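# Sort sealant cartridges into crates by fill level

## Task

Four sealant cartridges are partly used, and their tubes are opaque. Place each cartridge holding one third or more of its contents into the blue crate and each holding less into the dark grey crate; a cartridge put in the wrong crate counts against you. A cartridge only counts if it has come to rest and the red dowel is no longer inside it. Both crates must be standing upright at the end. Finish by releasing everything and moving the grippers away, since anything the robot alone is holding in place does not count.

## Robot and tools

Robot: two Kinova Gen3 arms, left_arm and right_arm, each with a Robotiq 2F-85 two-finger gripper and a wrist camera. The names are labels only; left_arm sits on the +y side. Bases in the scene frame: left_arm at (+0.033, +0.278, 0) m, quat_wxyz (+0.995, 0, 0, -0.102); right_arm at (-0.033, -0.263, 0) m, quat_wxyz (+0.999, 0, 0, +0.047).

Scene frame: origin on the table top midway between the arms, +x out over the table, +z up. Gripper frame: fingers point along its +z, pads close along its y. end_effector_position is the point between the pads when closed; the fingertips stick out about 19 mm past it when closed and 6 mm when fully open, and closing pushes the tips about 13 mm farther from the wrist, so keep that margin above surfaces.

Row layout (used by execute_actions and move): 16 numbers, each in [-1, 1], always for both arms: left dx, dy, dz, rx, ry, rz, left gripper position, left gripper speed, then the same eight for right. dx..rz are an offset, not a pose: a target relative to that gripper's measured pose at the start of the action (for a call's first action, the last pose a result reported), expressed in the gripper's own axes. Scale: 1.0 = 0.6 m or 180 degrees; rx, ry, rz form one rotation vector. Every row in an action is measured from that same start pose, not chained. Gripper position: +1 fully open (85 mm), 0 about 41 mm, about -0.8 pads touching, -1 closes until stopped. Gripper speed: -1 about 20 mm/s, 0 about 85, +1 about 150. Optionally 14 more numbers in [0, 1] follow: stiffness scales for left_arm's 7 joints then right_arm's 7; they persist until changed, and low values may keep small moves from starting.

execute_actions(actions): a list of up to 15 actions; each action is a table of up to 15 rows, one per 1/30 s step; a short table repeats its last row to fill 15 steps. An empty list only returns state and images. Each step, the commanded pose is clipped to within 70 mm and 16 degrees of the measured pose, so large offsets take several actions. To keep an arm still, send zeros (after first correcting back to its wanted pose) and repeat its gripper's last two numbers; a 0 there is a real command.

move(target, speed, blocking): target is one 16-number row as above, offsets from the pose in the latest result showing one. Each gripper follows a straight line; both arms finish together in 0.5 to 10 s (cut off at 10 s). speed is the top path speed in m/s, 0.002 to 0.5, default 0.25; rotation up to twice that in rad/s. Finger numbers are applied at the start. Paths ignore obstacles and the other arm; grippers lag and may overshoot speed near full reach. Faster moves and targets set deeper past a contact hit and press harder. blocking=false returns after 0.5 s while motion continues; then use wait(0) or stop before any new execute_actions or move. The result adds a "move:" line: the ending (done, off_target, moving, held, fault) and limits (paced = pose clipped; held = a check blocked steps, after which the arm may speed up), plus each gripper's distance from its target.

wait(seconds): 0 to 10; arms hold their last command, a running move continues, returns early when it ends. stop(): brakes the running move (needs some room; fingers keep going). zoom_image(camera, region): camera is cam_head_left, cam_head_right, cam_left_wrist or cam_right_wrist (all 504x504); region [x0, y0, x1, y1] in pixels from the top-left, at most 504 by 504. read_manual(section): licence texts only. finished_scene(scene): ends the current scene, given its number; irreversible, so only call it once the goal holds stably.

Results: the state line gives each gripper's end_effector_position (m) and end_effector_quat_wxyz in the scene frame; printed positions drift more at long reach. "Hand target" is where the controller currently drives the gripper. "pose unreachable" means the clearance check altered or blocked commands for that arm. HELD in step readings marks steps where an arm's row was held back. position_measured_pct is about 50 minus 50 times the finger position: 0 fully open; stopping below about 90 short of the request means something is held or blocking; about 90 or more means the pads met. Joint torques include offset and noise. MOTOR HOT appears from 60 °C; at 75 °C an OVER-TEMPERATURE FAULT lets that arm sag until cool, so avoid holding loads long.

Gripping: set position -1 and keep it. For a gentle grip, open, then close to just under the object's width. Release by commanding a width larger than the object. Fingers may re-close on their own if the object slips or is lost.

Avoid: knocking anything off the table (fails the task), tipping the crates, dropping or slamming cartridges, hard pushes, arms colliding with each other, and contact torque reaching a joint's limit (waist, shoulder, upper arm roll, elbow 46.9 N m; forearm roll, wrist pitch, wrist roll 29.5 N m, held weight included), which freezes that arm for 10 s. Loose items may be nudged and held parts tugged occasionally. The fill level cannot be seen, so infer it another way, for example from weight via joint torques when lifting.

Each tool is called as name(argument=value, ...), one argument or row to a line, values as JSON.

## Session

execute_actions(
  actions=[],
)

Scene clock: 0.00 s.
left_arm: end_effector_position=(+0.4332, +0.5547, +0.3079) position_measured_pct=0.0 end_effector_quat_wxyz=(+0.087, -0.141, +0.810, +0.563) | right_arm: end_effector_position=(+0.3376, -0.6174, +0.1985) position_measured_pct=0.0 end_effector_quat_wxyz=(+0.010, +0.927, +0.371, -0.048)
Joint positions: left_arm=[-0.009  0.51  -0.305  1.927 -1.257  1.164  2.672] | right_arm=[ 0.502  0.615  0.428  1.415 -0.159  1.181  0.021]
Joint velocities: left_arm=[-0.    -0.001  0.001 -0.    -0.     0.     0.   ] | right_arm=[-0.001  0.    -0.     0.     0.001  0.     0.   ]
Joint torques (N m, as the joint torque sensors report them, + toward a larger angle): no reading
Motor temperatures (°C, as the motors report them): left_arm=[30 32 25 28 36 30 48] | right_arm=[29 36 28 33 35 32 36]
Hand target (left_arm): +0.433, +0.555, +0.308; +0.087, -0.141, +0.810, +0.563
Hand target (right_arm): +0.338, -0.617, +0.199; +0.010, +0.927, +0.371, -0.048
Joint stiffness scale: left_arm=[1. 1. 1. 1. 1. 1. 1.] | right_arm=[1. 1. 1. 1. 1. 1. 1.]

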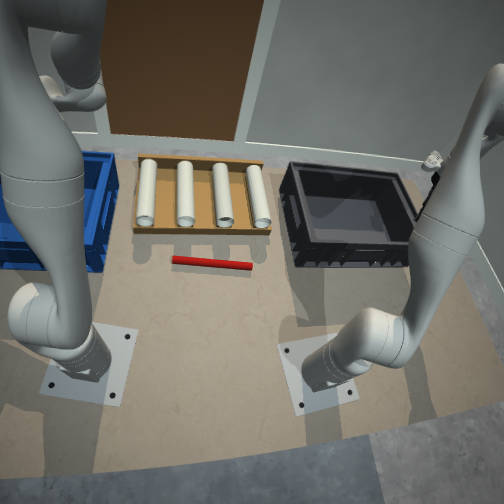

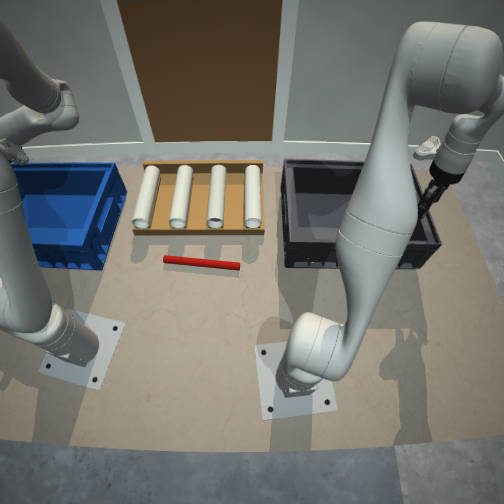

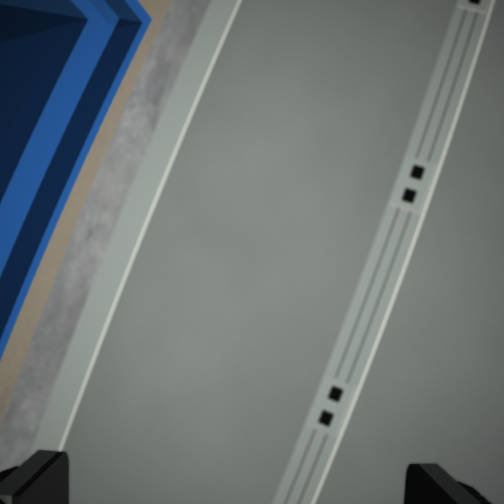

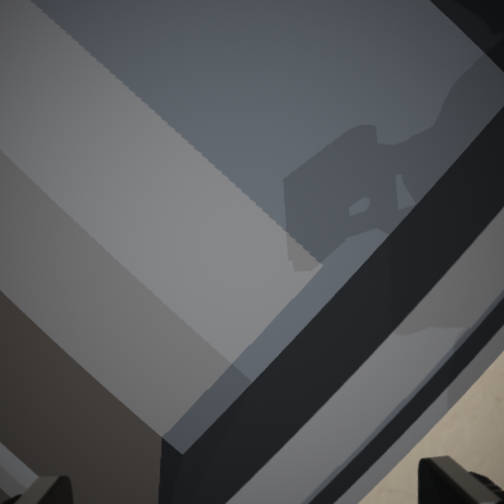

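move(
  target=[0.165, -0.2705, -0.6925, 0.3621, -0.3722, -0.2171, 0.3, 0.5, 0.599, -0.259, -0.2235, 0.0066, 0.0314, 0.2427, 1, 0.5],
  speed=0.4,
)

move(
  target=[0.263, 0.1, 0.04, 0, 0, 0, 0.3, 0.5, 0, 0, 0, 0, 0, 0, 1, 0.5],
  speed=0.25,
)

Scene clock: 44.77 s.
left_arm: end_effector_position=(+0.4025, +0.1057, +0.2828) position_measured_pct=34.9 end_effector_quat_wxyz=(+0.709, -0.054, +0.701, +0.055) | right_arm: end_effector_position=(+0.5002, -0.2551, +0.3022) position_measured_pct=0.0 end_effector_quat_wxyz=(+0.002, +1.000, -0.000, +0.004)
Joint positions: left_arm=[ 1.06   0.767 -0.1    2.579 -1.802  1.559  4.925] | right_arm=[-0.183  0.566  0.405  1.137 -0.211  1.47  -1.481]
Joint velocities: left_arm=[ 0.2    0.028 -0.271  0.    -0.041 -0.169  0.05 ] | right_arm=[-0.    -0.    -0.    -0.003 -0.001  0.    -0.001]
Joint torques (N m, as the joint torque sensors report them, + toward a larger angle): left_arm=[ -0.11 -12.94  -2.63   1.17   0.52   2.82   0.11] | right_arm=[  0.19 -18.46   2.77  -9.29  -0.06   0.13  -0.15]
Motor temperatures (°C, as the motors report them): left_arm=[30 32 25 28 36 30 48] | right_arm=[29 36 28 33 35 32 36]
Hand target (left_arm): +0.401, +0.101, +0.280; +0.707, -0.047, +0.704, +0.050
Hand target (right_arm): +0.500, -0.250, +0.301; -0.002, +1.000, -0.001, +0.001
Off the commanded pose (left_arm): 0.007 m, 9 deg.
Off the commanded pose (right_arm): 0.005 m, 0 deg.
Joint stiffness scale: left_arm=[1. 1. 1. 1. 1. 1. 1.] | right_arm=[1. 1. 1. 1. 1. 1. 1.]
joint sent to its limit (left arm) — the command would take joint 4 (elbow) past its upper limit, so that joint was sent only as far as its limit.
move: off_target (left_arm, right_arm)

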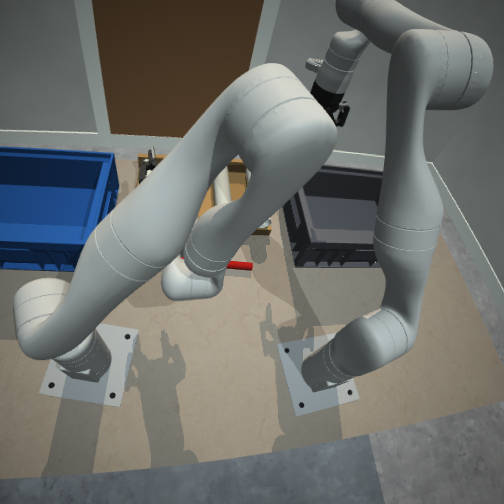

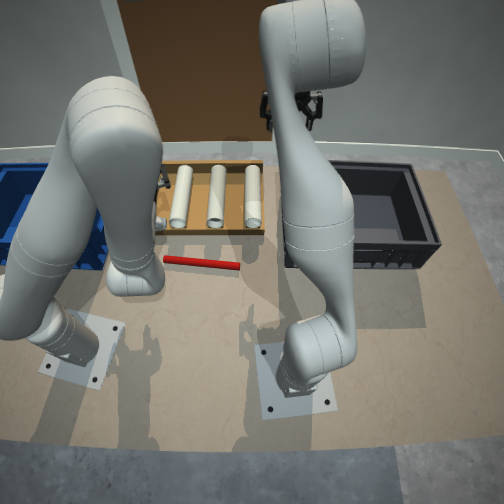

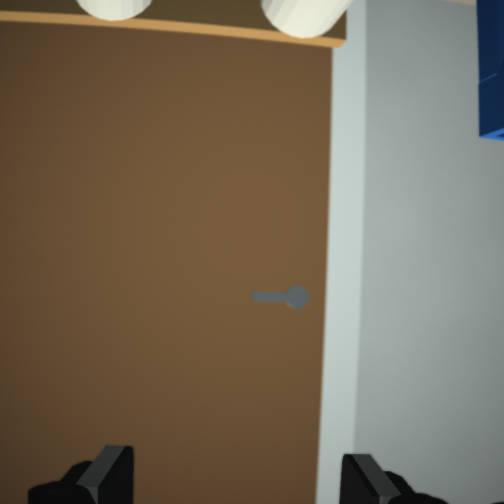

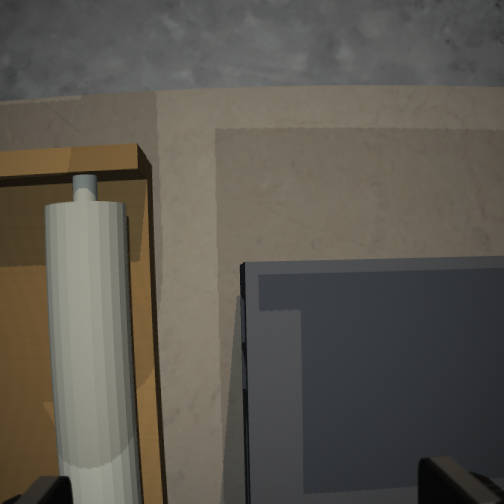

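Scene clock: 46.10 s.
left_arm: end_effector_position=(+0.4172, +0.1692, +0.1271) position_measured_pct=34.9 end_effector_quat_wxyz=(+0.708, -0.055, +0.701, +0.058) | right_arm: end_effector_position=(+0.5002, -0.2551, +0.3022) position_measured_pct=0.0 end_effector_quat_wxyz=(+0.002, +1.000, -0.000, +0.004)
Joint positions: left_arm=[ 0.99   1.485 -0.212  2.544 -1.873  1.628  5.612] | right_arm=[-0.183  0.566  0.405  1.137 -0.211  1.47  -1.481]
Joint velocities: left_arm=[-0.001  0.009 -0.003 -0.    -0.    -0.     0.001] | right_arm=[ 0.     0.     0.    -0.    -0.    -0.001  0.002]
Joint torques (N m, as the joint torque sensors report them, + toward a larger angle): left_arm=[  0.   -14.46  -4.1    6.51   2.02   1.85   0.06] | right_arm=[  0.19 -18.62   2.29  -8.7   -0.05   0.1    0.26]
Motor temperatures (°C, as the motors report them): left_arm=[30 32 25 28 36 30 48] | right_arm=[29 36 28 33 35 32 36]
Hand target (left_arm): +0.419, +0.168, +0.126; +0.709, -0.054, +0.701, +0.055
Hand target (right_arm): +0.500, -0.255, +0.302; +0.002, +1.000, -0.000, +0.004
Off the commanded pose (left_arm): 0.002 m, 0 deg.
Off the commanded pose (right_arm): 0.000 m, 0 deg.
Joint stiffness scale: left_arm=[1. 1. 1. 1. 1. 1. 1.] | right_arm=[1. 1. 1. 1. 1. 1. 1.]
move: done

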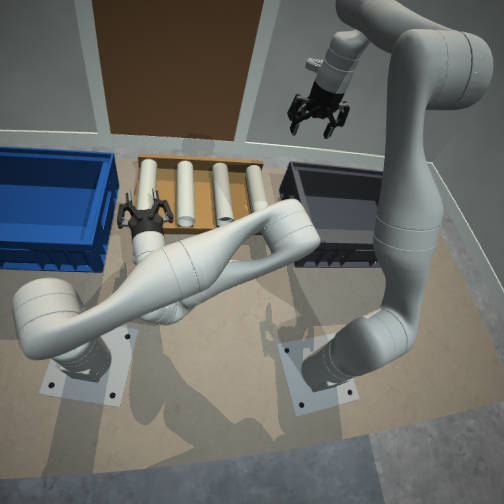

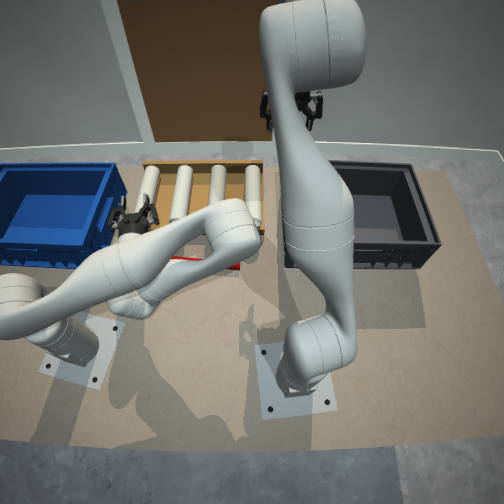

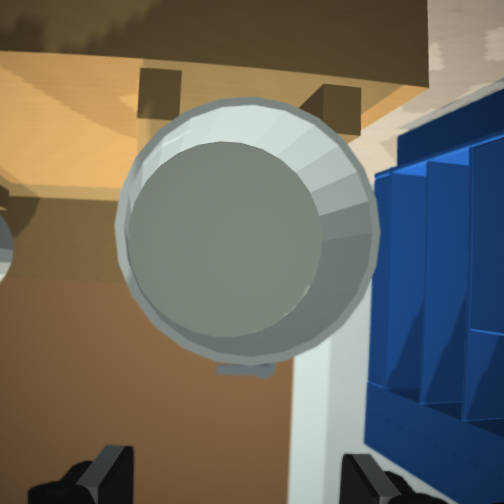

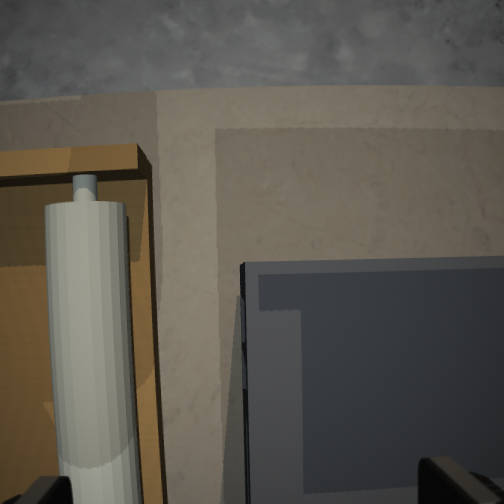

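move(
  target=[0.002, -0.19, -0.0255, 0.051, 0.0034, -0.0014, 0.3, 0.5, 0, 0, 0, 0, 0, 0, 1, 0.5],
  speed=0.2,
)

move(
  target=[0, -0.177, 0, 0, 0, 0, 0.3, 0.5, 0, 0, 0, 0, 0, 0, 1, 0.5],
  speed=0.2,
)

move(
  target=[0, -0.177, 0, 0, 0, 0, 0.3, 0.5, 0, 0, 0, 0, 0, 0, 1, 0.5],
  speed=0.2,
)

Scene clock: 67.57 s.
left_arm: end_effector_position=(+0.4211, +0.0586, +0.1282) position_measured_pct=34.9 end_effector_quat_wxyz=(+0.710, -0.002, +0.704, +0.004) | right_arm: end_effector_position=(+0.5002, -0.2551, +0.3022) position_measured_pct=0.0 end_effector_quat_wxyz=(+0.002, +1.000, -0.000, +0.004)
Joint positions: left_arm=[ 1.079  1.328 -0.165  2.401 -1.919  1.626  5.311] | right_arm=[-0.183  0.566  0.405  1.137 -0.211  1.47  -1.481]
Joint velocities: left_arm=[ 0.    -0.005  0.001 -0.001  0.     0.001 -0.001] | right_arm=[-0.     0.001 -0.    -0.002  0.    -0.001  0.   ]
Joint torques (N m, as the joint torque sensors report them, + toward a larger angle): left_arm=[ -0.44 -16.29  -3.74   4.09   1.5    2.56   0.1 ] | right_arm=[  0.52 -18.85   1.87  -8.79   0.03   0.33   0.69]
Motor temperatures (°C, as the motors report them): left_arm=[30 32 25 28 36 30 48] | right_arm=[29 36 28 33 35 32 36]
Hand target (left_arm): +0.420, +0.055, +0.125; +0.707, -0.000, +0.708, +0.000
Hand target (right_arm): +0.500, -0.255, +0.302; +0.002, +1.000, -0.000, +0.004
Off the commanded pose (left_arm): 0.005 m, 1 deg.
Off the commanded pose (right_arm): 0.000 m, 0 deg.
Joint stiffness scale: left_arm=[1. 1. 1. 1. 1. 1. 1.] | right_arm=[1. 1. 1. 1. 1. 1. 1.]
move: off_target (left_arm)

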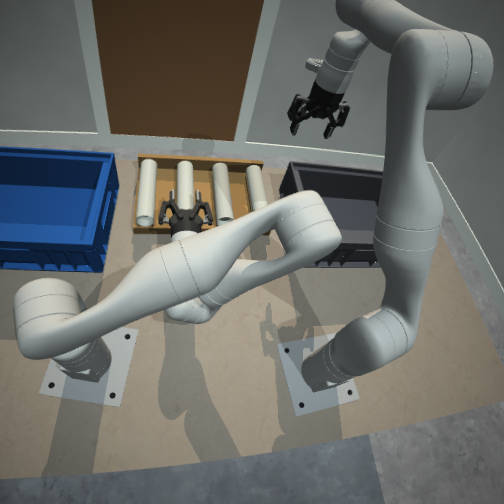

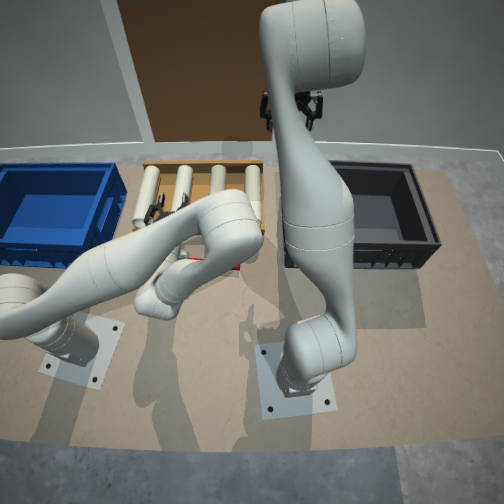

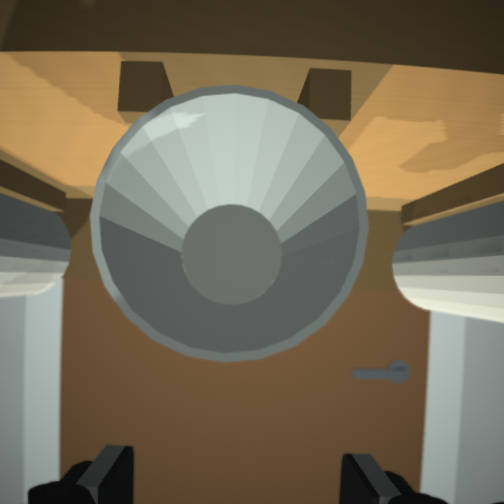

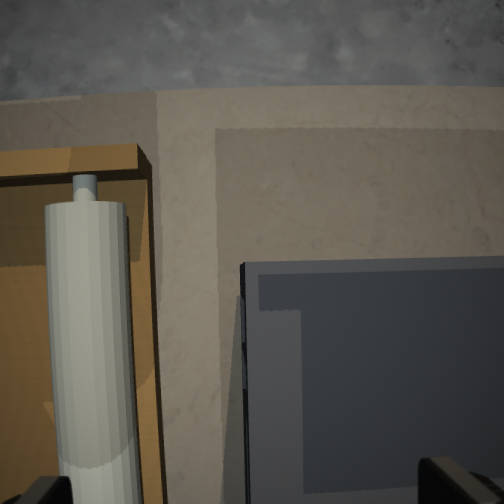

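Scene clock: 68.57 s.
left_arm: end_effector_position=(+0.4230, -0.0470, +0.1281) position_measured_pct=34.9 end_effector_quat_wxyz=(+0.712, +0.001, +0.702, +0.002) | right_arm: end_effector_position=(+0.5002, -0.2551, +0.3022) position_measured_pct=0.0 end_effector_quat_wxyz=(+0.002, +1.000, -0.000, +0.004)
Joint positions: left_arm=[ 1.13   1.212 -0.09   2.119 -1.845  1.553  4.911] | right_arm=[-0.183  0.566  0.405  1.137 -0.211  1.47  -1.481]
Joint velocities: left_arm=[ 0.    -0.002  0.003 -0.003  0.001 -0.001 -0.002] | right_arm=[-0.     0.     0.     0.    -0.    -0.001  0.001]
Joint torques (N m, as the joint torque sensors report them, + toward a larger angle): left_arm=[ -0.22 -18.61  -3.83   0.91   0.55   3.06   0.15] | right_arm=[  0.24 -18.51   2.08  -8.87   0.12   0.27   0.03]
Motor temperatures (°C, as the motors report them): left_arm=[30 32 25 28 36 30 48] | right_arm=[29 36 28 33 35 32 36]
Hand target (left_arm): +0.422, -0.047, +0.128; +0.710, -0.002, +0.704, +0.004
Hand target (right_arm): +0.500, -0.255, +0.302; +0.002, +1.000, -0.000, +0.004
Off the commanded pose (left_arm): 0.001 m, 0 deg.
Off the commanded pose (right_arm): 0.000 m, 0 deg.
Joint stiffness scale: left_arm=[1. 1. 1. 1. 1. 1. 1.] | right_arm=[1. 1. 1. 1. 1. 1. 1.]
move: done

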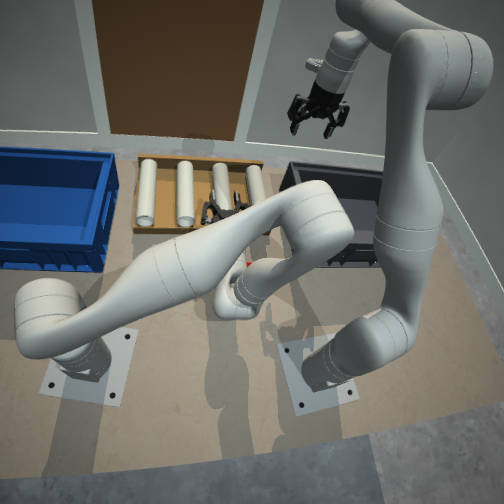

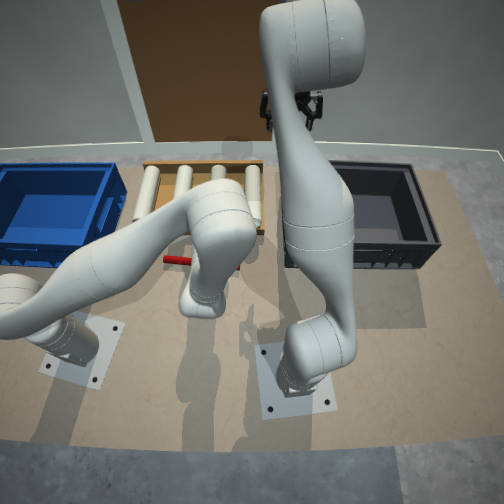

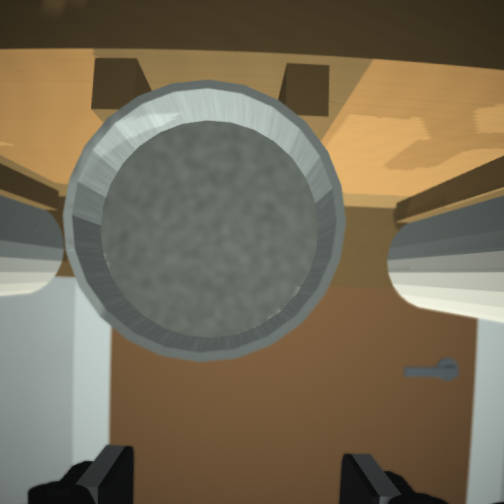

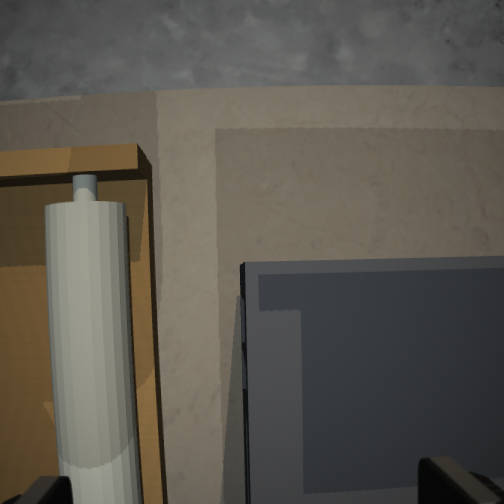

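Scene clock: 69.57 s.
left_arm: end_effector_position=(+0.4246, -0.1541, +0.1312) position_measured_pct=34.9 end_effector_quat_wxyz=(+0.714, +0.001, +0.700, -0.001) | right_arm: end_effector_position=(+0.5002, -0.2551, +0.3022) position_measured_pct=0.0 end_effector_quat_wxyz=(+0.002, +1.000, -0.000, +0.004)
Joint positions: left_arm=[ 1.154  1.203 -0.038  1.793 -1.795  1.523  4.579] | right_arm=[-0.183  0.566  0.405  1.137 -0.211  1.47  -1.481]
Joint velocities: left_arm=[-0.     0.003  0.001 -0.004  0.     0.    -0.002] | right_arm=[-0.    -0.     0.    -0.    -0.    -0.001  0.001]
Joint torques (N m, as the joint torque sensors report them, + toward a larger angle): left_arm=[ -0.33 -21.26  -3.28  -2.14  -0.6    3.02   0.32] | right_arm=[ -0.05 -19.1    2.68  -8.99   0.14   0.5    0.03]
Motor temperatures (°C, as the motors report them): left_arm=[30 32 25 28 36 30 48] | right_arm=[29 36 28 33 35 32 36]
Hand target (left_arm): +0.423, -0.153, +0.127; +0.712, +0.001, +0.703, +0.002
Hand target (right_arm): +0.500, -0.255, +0.302; +0.002, +1.000, -0.000, +0.004
Off the commanded pose (left_arm): 0.004 m, 1 deg.
Off the commanded pose (right_arm): 0.000 m, 0 deg.
Joint stiffness scale: left_arm=[1. 1. 1. 1. 1. 1. 1.] | right_arm=[1. 1. 1. 1. 1. 1. 1.]
move: off_target (left_arm)

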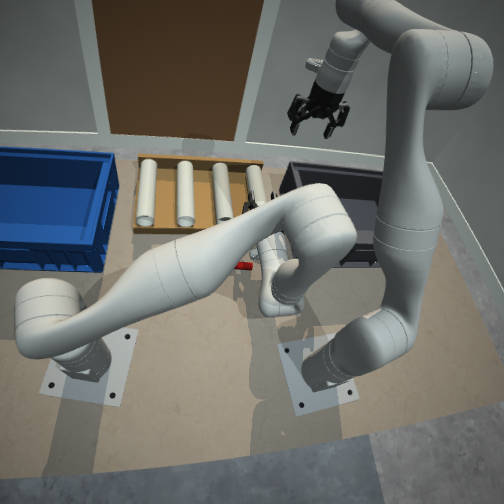

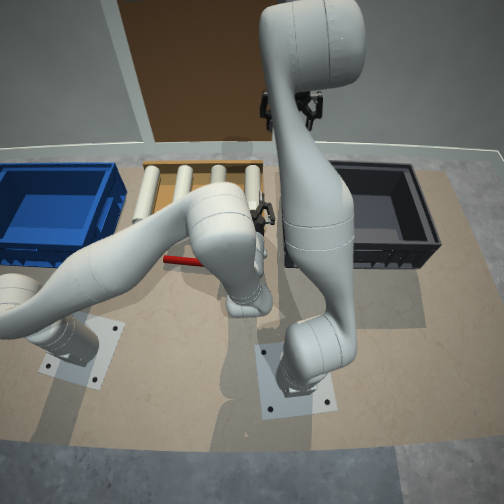

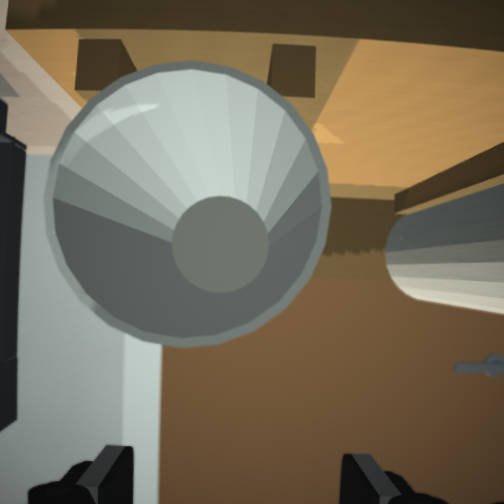

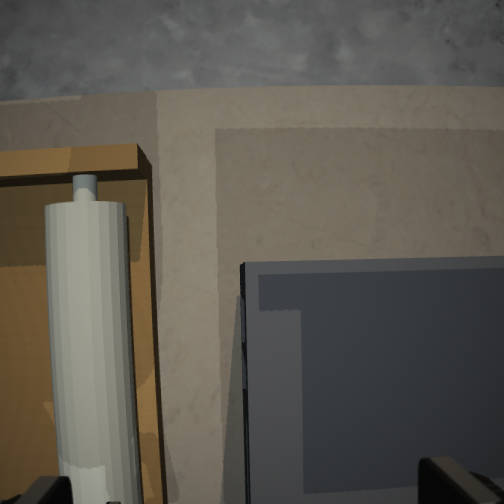

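move(
  target=[-0.115, 0.535, 0.125, 0, 0.5, 0, 1, 0.5, 0, 0, 0, 0, 0, 0, 1, 0.5],
  speed=0.4,
)

move(
  target=[0, 0, 0.1, 0, 0, 0, 1, 0.5, -0.017, -0.163, 0.287, 0, 0, 0, 1, 0.5],
  speed=0.3,
)

Scene clock: 106.73 s.
left_arm: end_effector_position=(+0.4998, +0.1643, +0.2017) position_measured_pct=0.0 end_effector_quat_wxyz=(+0.013, +0.002, +1.000, -0.005) | right_arm: end_effector_position=(+0.5002, -0.2551, +0.3022) position_measured_pct=0.0 end_effector_quat_wxyz=(+0.002, +1.000, -0.000, +0.004)
Joint positions: left_arm=[ 0.392  0.544 -0.642  1.562 -2.781 -1.128  4.584] | right_arm=[-0.183  0.566  0.405  1.137 -0.211  1.47  -1.481]
Joint velocities: left_arm=[-0.     0.006 -0.    -0.001  0.    -0.002  0.   ] | right_arm=[0.    0.001 0.    0.001 0.001 0.001 0.001]
Joint torques (N m, as the joint torque sensors report them, + toward a larger angle): left_arm=[ -0.08 -17.78  -3.27  -8.03  -0.08   0.23   0.06] | right_arm=[  0.78 -18.98   1.81  -8.34   0.37   0.18   0.29]
Motor temperatures (°C, as the motors report them): left_arm=[30 32 25 28 36 30 48] | right_arm=[29 37 28 33 35 32 36]
Hand target (left_arm): +0.499, +0.165, +0.201; +0.010, +0.002, +1.000, -0.002
Hand target (right_arm): +0.500, -0.255, +0.302; +0.002, +1.000, -0.000, +0.004
Off the commanded pose (left_arm): 0.002 m, 1 deg.
Off the commanded pose (right_arm): 0.000 m, 0 deg.
Joint stiffness scale: left_arm=[1. 1. 1. 1. 1. 1. 1.] | right_arm=[1. 1. 1. 1. 1. 1. 1.]
move: done; limits=paced

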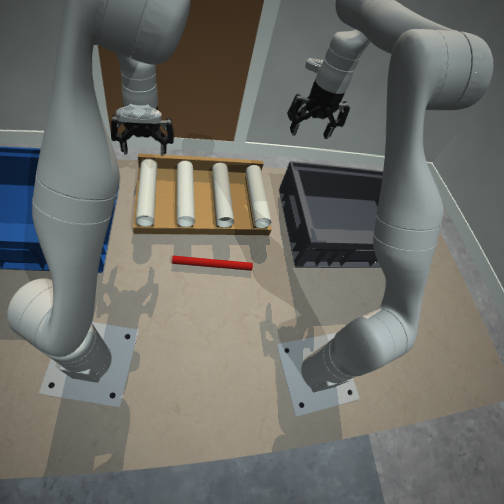

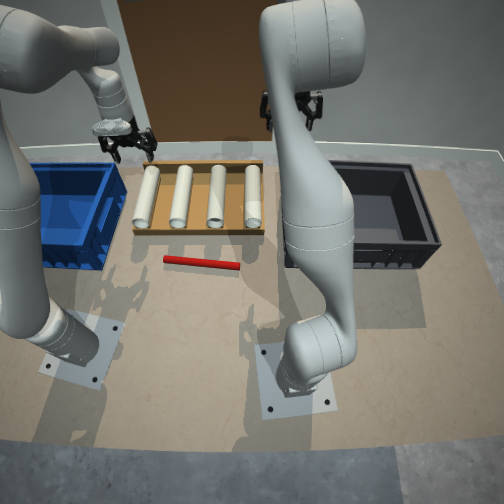

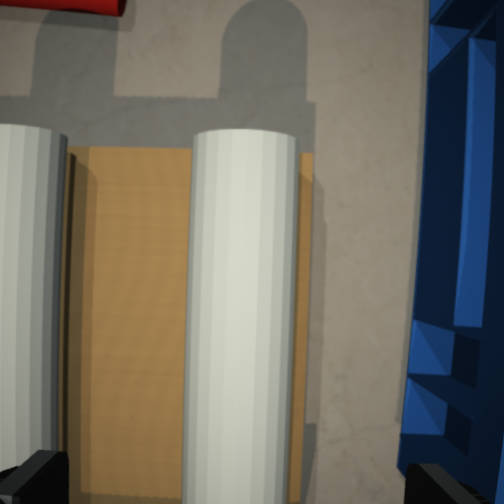

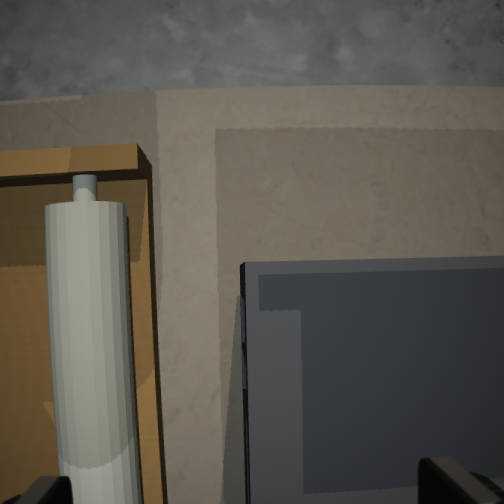

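Scene clock: 107.97 s.
left_arm: end_effector_position=(+0.5017, +0.1658, +0.1446) position_measured_pct=0.0 end_effector_quat_wxyz=(+0.013, +0.001, +1.000, -0.003) | right_arm: end_effector_position=(+0.4919, -0.1623, +0.1324) position_measured_pct=0.0 end_effector_quat_wxyz=(+0.005, +1.000, +0.002, +0.005)
Joint positions: left_arm=[ 0.368  0.617 -0.605  1.644 -2.73  -0.981  4.541] | right_arm=[-0.336  0.704  0.323  1.457 -0.232  1.011 -1.625]
Joint velocities: left_arm=[-0.003  0.     0.004  0.    -0.     0.001  0.   ] | right_arm=[-0.002  0.005 -0.     0.002 -0.001  0.    -0.003]
Joint torques (N m, as the joint torque sensors report them, + toward a larger angle): left_arm=[  0.16 -18.08  -3.56  -7.18  -0.09   0.07   0.22] | right_arm=[  0.15 -20.48   2.97  -7.46   0.08   0.27   0.34]
Motor temperatures (°C, as the motors report them): left_arm=[30 32 25 28 36 30 48] | right_arm=[29 37 28 33 35 32 36]
Hand target (left_arm): +0.501, +0.164, +0.142; +0.013, +0.002, +1.000, -0.005
Hand target (right_arm): +0.491, -0.158, +0.130; +0.001, +1.000, -0.001, +0.004
Off the commanded pose (left_arm): 0.004 m, 0 deg.
Off the commanded pose (right_arm): 0.005 m, 0 deg.
Joint stiffness scale: left_arm=[1. 1. 1. 1. 1. 1. 1.] | right_arm=[1. 1. 1. 1. 1. 1. 1.]
move: off_target (left_arm, right_arm)

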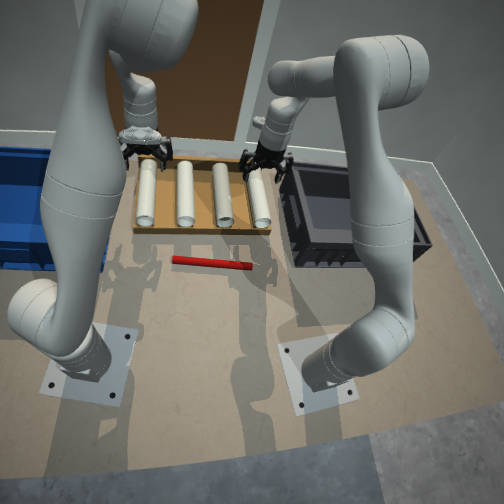

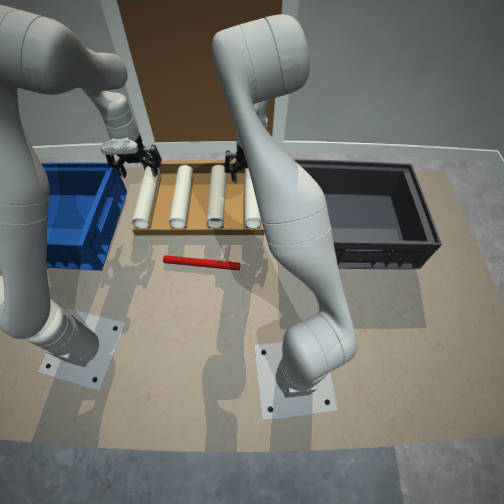

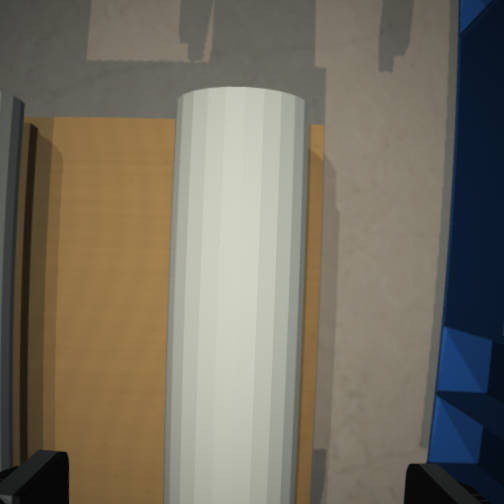

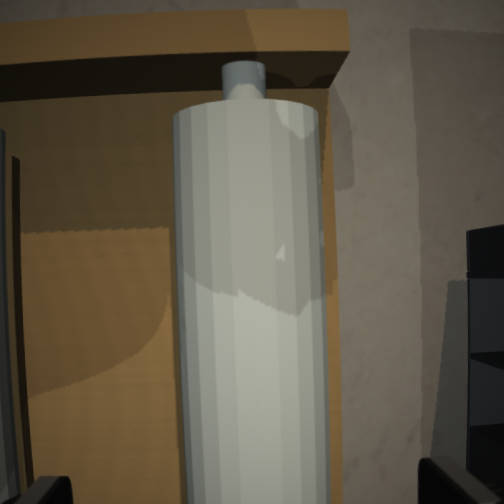

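move(
  target=[0, -0.003, 0.14, 0, 0, 0, 1, 0.5, 0, 0.006, 0.124, 0, 0, 0, 1, 0.5],
  speed=0.15,
)

execute_actions(
  actions=[
    [[0,0,0,0,0,0,-1,0.5,0,0,0,0,0,0,-1,0.5]],
    [[0,0,0,0,0,0,-1,0.5,0,0,0,0,0,0,-1,0.5]],
  ],
)

move(
  target=[0, 0, -0.28, 0, 0, 0, -1, 0.5, 0, 0, -0.28, 0, 0, 0, -1, 0.5],
  speed=0.25,
)

Scene clock: 121.10 s.
left_arm: end_effector_position=(+0.5047, +0.1650, +0.0635) position_measured_pct=0.0 end_effector_quat_wxyz=(+0.014, +0.001, +1.000, -0.000) | right_arm: end_effector_position=(+0.4933, -0.1676, +0.0607) position_measured_pct=0.0 end_effector_quat_wxyz=(+0.007, +1.000, +0.002, +0.006)
Joint positions: left_arm=[ 0.321  0.745 -0.53   1.715 -2.642 -0.789  4.473] | right_arm=[-0.306  0.805  0.281  1.523 -0.249  0.84  -1.603]
Joint velocities: left_arm=[-0.006  0.     0.005 -0.     0.     0.001 -0.   ] | right_arm=[ 0.003  0.002 -0.004  0.001  0.001 -0.002 -0.002]
Joint torques (N m, as the joint torque sensors report them, + toward a larger angle): left_arm=[ -0.22 -19.65  -3.61  -5.9   -0.26   0.44  -0.02] | right_arm=[  0.73 -20.69   2.16  -7.1    0.28   0.42   0.19]
Motor temperatures (°C, as the motors report them): left_arm=[30 32 25 28 36 30 48] | right_arm=[29 37 28 33 35 32 36]
Hand target (left_arm): +0.504, +0.164, +0.061; +0.013, +0.001, +1.000, -0.002
Hand target (right_arm): +0.492, -0.167, +0.058; +0.005, +1.000, +0.002, +0.005
Off the commanded pose (left_arm): 0.003 m, 0 deg.
Off the commanded pose (right_arm): 0.003 m, 0 deg.
Joint stiffness scale: left_arm=[1. 1. 1. 1. 1. 1. 1.] | right_arm=[1. 1. 1. 1. 1. 1. 1.]
move: done

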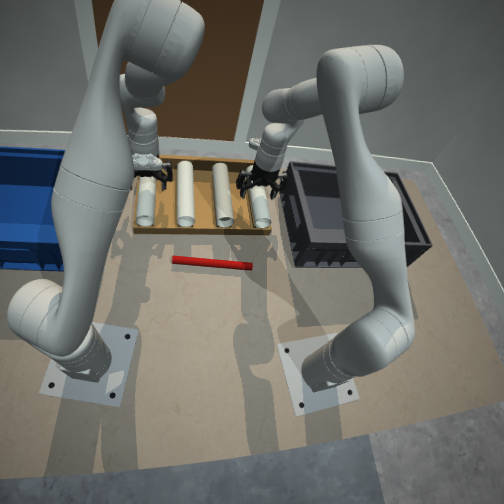

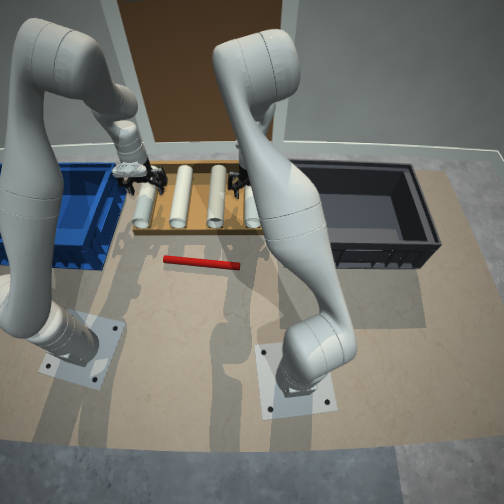

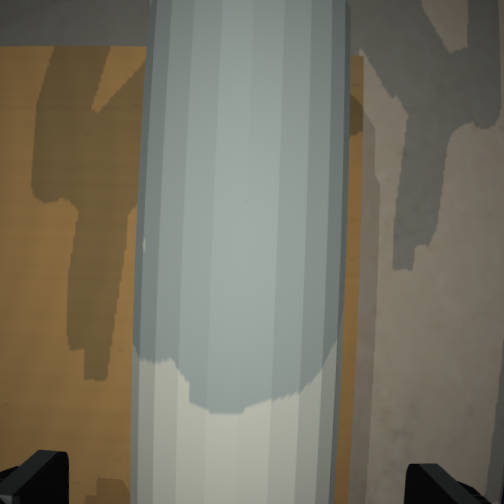

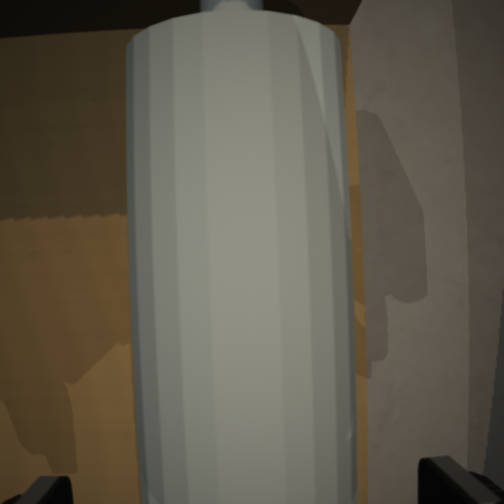

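Scene clock: 122.10 s.
left_arm: end_effector_position=(+0.5049, +0.1641, +0.0643) position_measured_pct=47.2 end_effector_quat_wxyz=(+0.015, +0.001, +1.000, -0.001) | right_arm: end_effector_position=(+0.4936, -0.1678, +0.0613) position_measured_pct=46.0 end_effector_quat_wxyz=(+0.007, +1.000, +0.001, +0.006)
Joint positions: left_arm=[ 0.322  0.743 -0.53   1.715 -2.642 -0.79   4.473] | right_arm=[-0.306  0.804  0.281  1.523 -0.249  0.84  -1.603]
Joint velocities: left_arm=[-0.    -0.001  0.002 -0.    -0.    -0.    -0.   ] | right_arm=[ 0.     0.     0.    -0.002 -0.    -0.     0.001]
Joint torques (N m, as the joint torque sensors report them, + toward a larger angle): left_arm=[ -1.92 -16.69  -4.63  -5.67  -0.87   1.15   0.14] | right_arm=[ -1.53 -17.97   0.35  -6.87  -1.09  -0.3    0.45]
Motor temperatures (°C, as the motors report them): left_arm=[30 32 25 28 36 30 48] | right_arm=[29 37 28 33 35 32 36]
Hand target (left_arm): +0.505, +0.164, +0.064; +0.015, +0.001, +1.000, -0.001
Hand target (right_arm): +0.494, -0.168, +0.061; +0.007, +1.000, +0.002, +0.006
Off the commanded pose (left_arm): 0.000 m, 0 deg.
Off the commanded pose (right_arm): 0.000 m, 0 deg.
Joint stiffness scale: left_arm=[1. 1. 1. 1. 1. 1. 1.] | right_arm=[1. 1. 1. 1. 1. 1. 1.]
Step readings (end_effector_position; steps 1 to 15: 1st action; 16 to 30: 2nd action):
0: left_arm (+0.5047, +0.1650, +0.0635) | right_arm (+0.4933, -0.1676, +0.0607)
1: left_arm (+0.5047, +0.1650, +0.0635) | right_arm (+0.4933, -0.1676, +0.0607)
2: left_arm (+0.5047, +0.1650, +0.0635) | right_arm (+0.4933, -0.1676, +0.0607)
4: left_arm (+0.5047, +0.1650, +0.0635) | right_arm (+0.4933, -0.1676, +0.0607)
8: left_arm (+0.5047, +0.1650, +0.0635) | right_arm (+0.4933, -0.1676, +0.0607)
15: left_arm (+0.5049, +0.1642, +0.0642) | right_arm (+0.4935, -0.1677, +0.0612)
16: left_arm (+0.5049, +0.1641, +0.0643) | right_arm (+0.4936, -0.1677, +0.0613)
17: left_arm (+0.5049, +0.1641, +0.0643) | right_arm (+0.4936, -0.1678, +0.0613)
19: left_arm (+0.5049, +0.1641, +0.0643) | right_arm (+0.4936, -0.1678, +0.0613)
23: left_arm (+0.5049, +0.1641, +0.0643) | right_arm (+0.4936, -0.1678, +0.0613)
30: end_effector_position above

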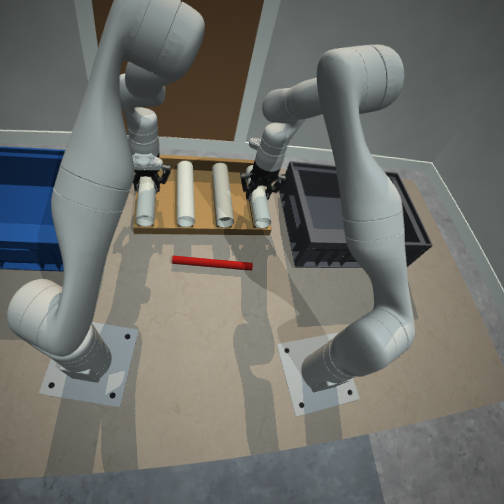

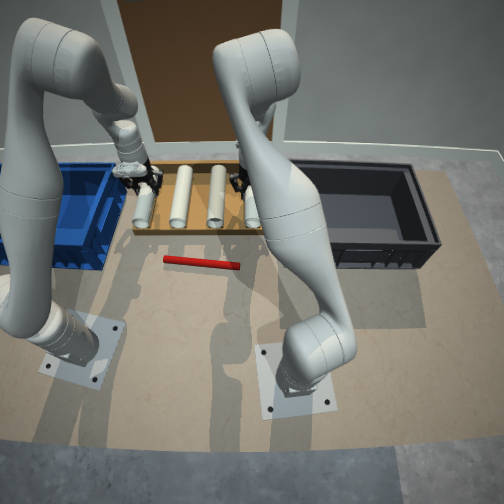

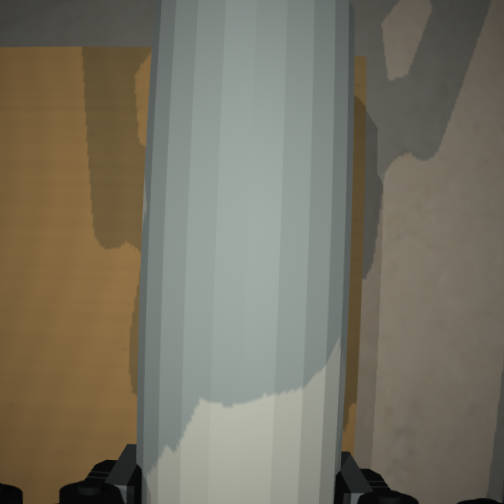

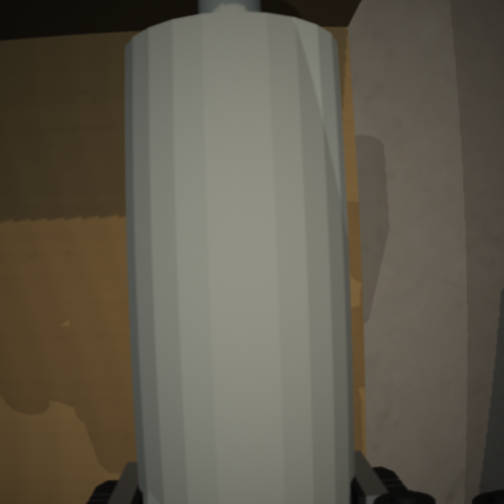

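Scene clock: 123.33 s.
left_arm: end_effector_position=(+0.4999, +0.1614, +0.2292) position_measured_pct=47.2 end_effector_quat_wxyz=(+0.014, +0.004, +1.000, -0.005) | right_arm: end_effector_position=(+0.4916, -0.1633, +0.2264) position_measured_pct=46.0 end_effector_quat_wxyz=(+0.003, +1.000, +0.003, +0.005)
Joint positions: left_arm=[ 0.396  0.513 -0.638  1.512 -2.813 -1.195  4.616] | right_arm=[-0.342  0.604  0.348  1.312 -0.198  1.251 -1.649]
Joint velocities: left_arm=[ 0.002 -0.003 -0.003 -0.001  0.    -0.003  0.001] | right_arm=[-0.003 -0.     0.004 -0.001  0.     0.001 -0.001]
Joint torques (N m, as the joint torque sensors report them, + toward a larger angle): left_arm=[ -0.08 -19.3   -3.54  -9.65  -0.08   0.02   0.22] | right_arm=[  0.28 -19.31   2.5   -8.71   0.1    0.17   0.2 ]
Motor temperatures (°C, as the motors report them): left_arm=[30 32 25 28 36 30 48] | right_arm=[29 37 28 33 35 32 36]
Hand target (left_arm): +0.500, +0.164, +0.232; +0.015, +0.002, +1.000, -0.002
Hand target (right_arm): +0.492, -0.165, +0.229; +0.007, +1.000, +0.001, +0.006
Off the commanded pose (left_arm): 0.004 m, 1 deg.
Off the commanded pose (right_arm): 0.004 m, 1 deg.
Joint stiffness scale: left_arm=[1. 1. 1. 1. 1. 1. 1.] | right_arm=[1. 1. 1. 1. 1. 1. 1.]
move: off_target (left_arm, right_arm)

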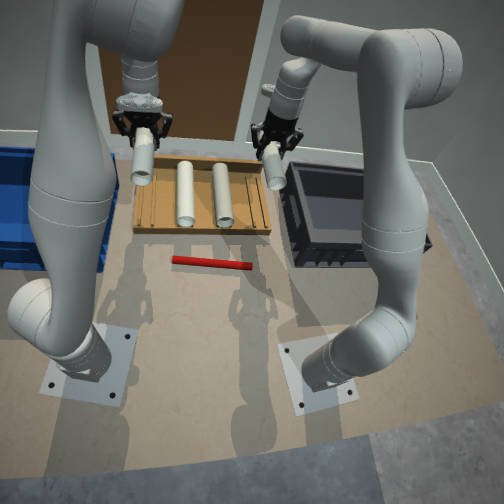

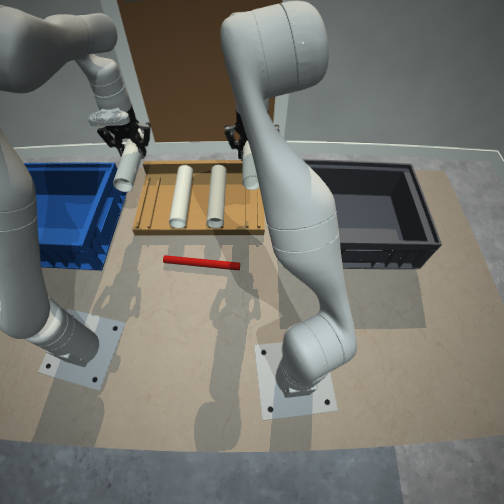

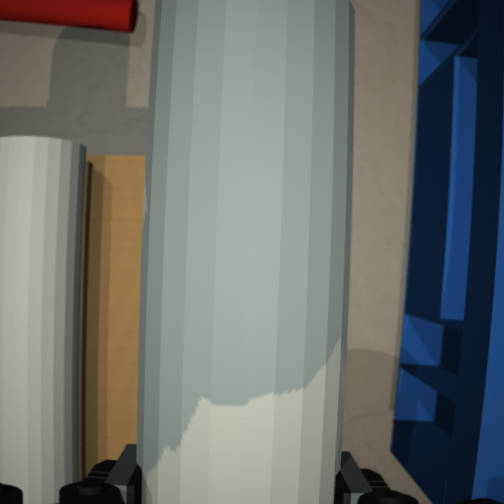

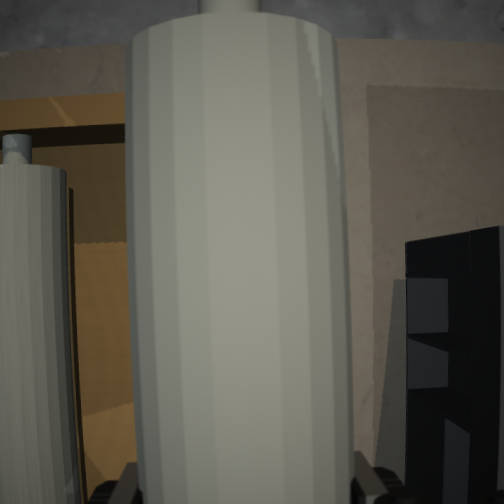

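move(
  target=[0.05, 0.473, -0.008, 0, 0, 0.5, -1, 0.5, -0.07, 0.478, -0.007, 0, 0, 0.5, -1, 0.5],
  speed=0.4,
)

Scene clock: 140.37 s.
left_arm: end_effector_position=(+0.4715, +0.4474, +0.2323) position_measured_pct=47.2 end_effector_quat_wxyz=(+0.011, +0.708, +0.706, +0.011) | right_arm: end_effector_position=(+0.4507, -0.4522, +0.2333) position_measured_pct=46.0 end_effector_quat_wxyz=(+0.002, +0.712, -0.702, +0.009)
Joint positions: left_arm=[-0.269  0.469 -0.55   1.545 -2.864 -1.177  2.472] | right_arm=[-0.009  0.634  0.753  1.376 -0.428  1.281 -2.461]
Joint velocities: left_arm=[-0.007  0.002 -0.002 -0.    -0.    -0.001  0.001] | right_arm=[ 0.004  0.    -0.    -0.001 -0.001 -0.    -0.001]
Joint torques (N m, as the joint torque sensors report them, + toward a larger angle): left_arm=[ -0.15 -19.29  -2.73  -9.56  -0.33   0.05   0.17] | right_arm=[  0.41 -18.12   4.05  -8.1    0.56   0.25   0.  ]
Motor temperatures (°C, as the motors report them): left_arm=[30 32 25 28 36 30 48] | right_arm=[29 37 28 33 35 32 36]
Hand target (left_arm): +0.473, +0.445, +0.231; +0.014, +0.710, +0.705, +0.007
Hand target (right_arm): +0.451, -0.451, +0.232; -0.000, +0.709, -0.705, +0.007
Off the commanded pose (left_arm): 0.003 m, 1 deg.
Off the commanded pose (right_arm): 0.002 m, 1 deg.
Joint stiffness scale: left_arm=[1. 1. 1. 1. 1. 1. 1.] | right_arm=[1. 1. 1. 1. 1. 1. 1.]
move: done

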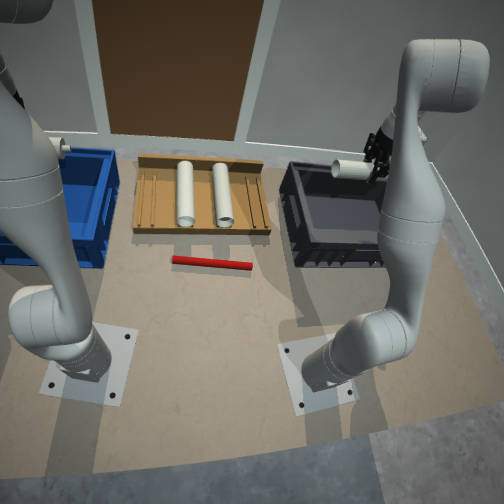

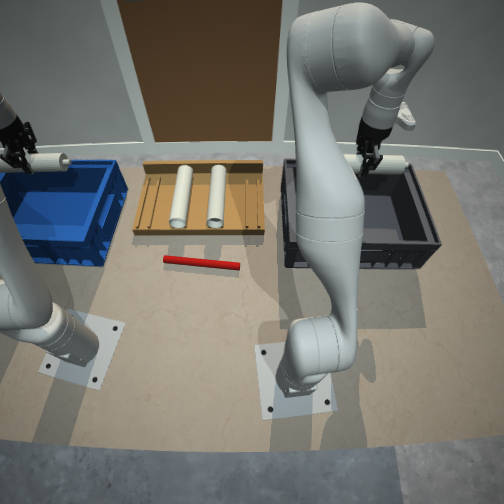

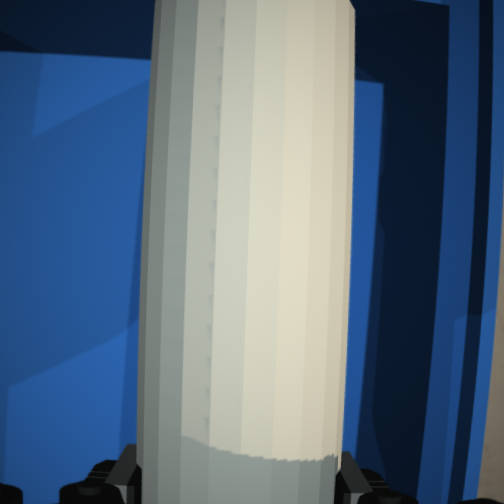

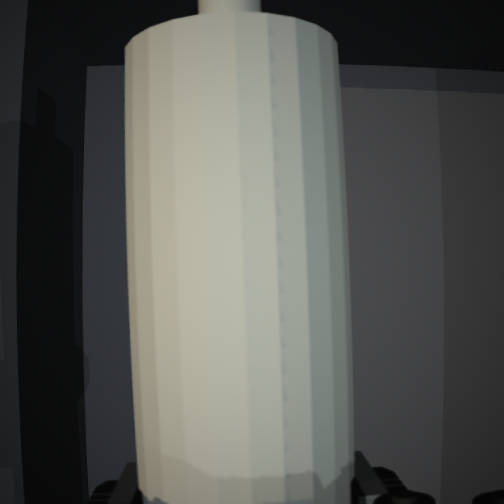

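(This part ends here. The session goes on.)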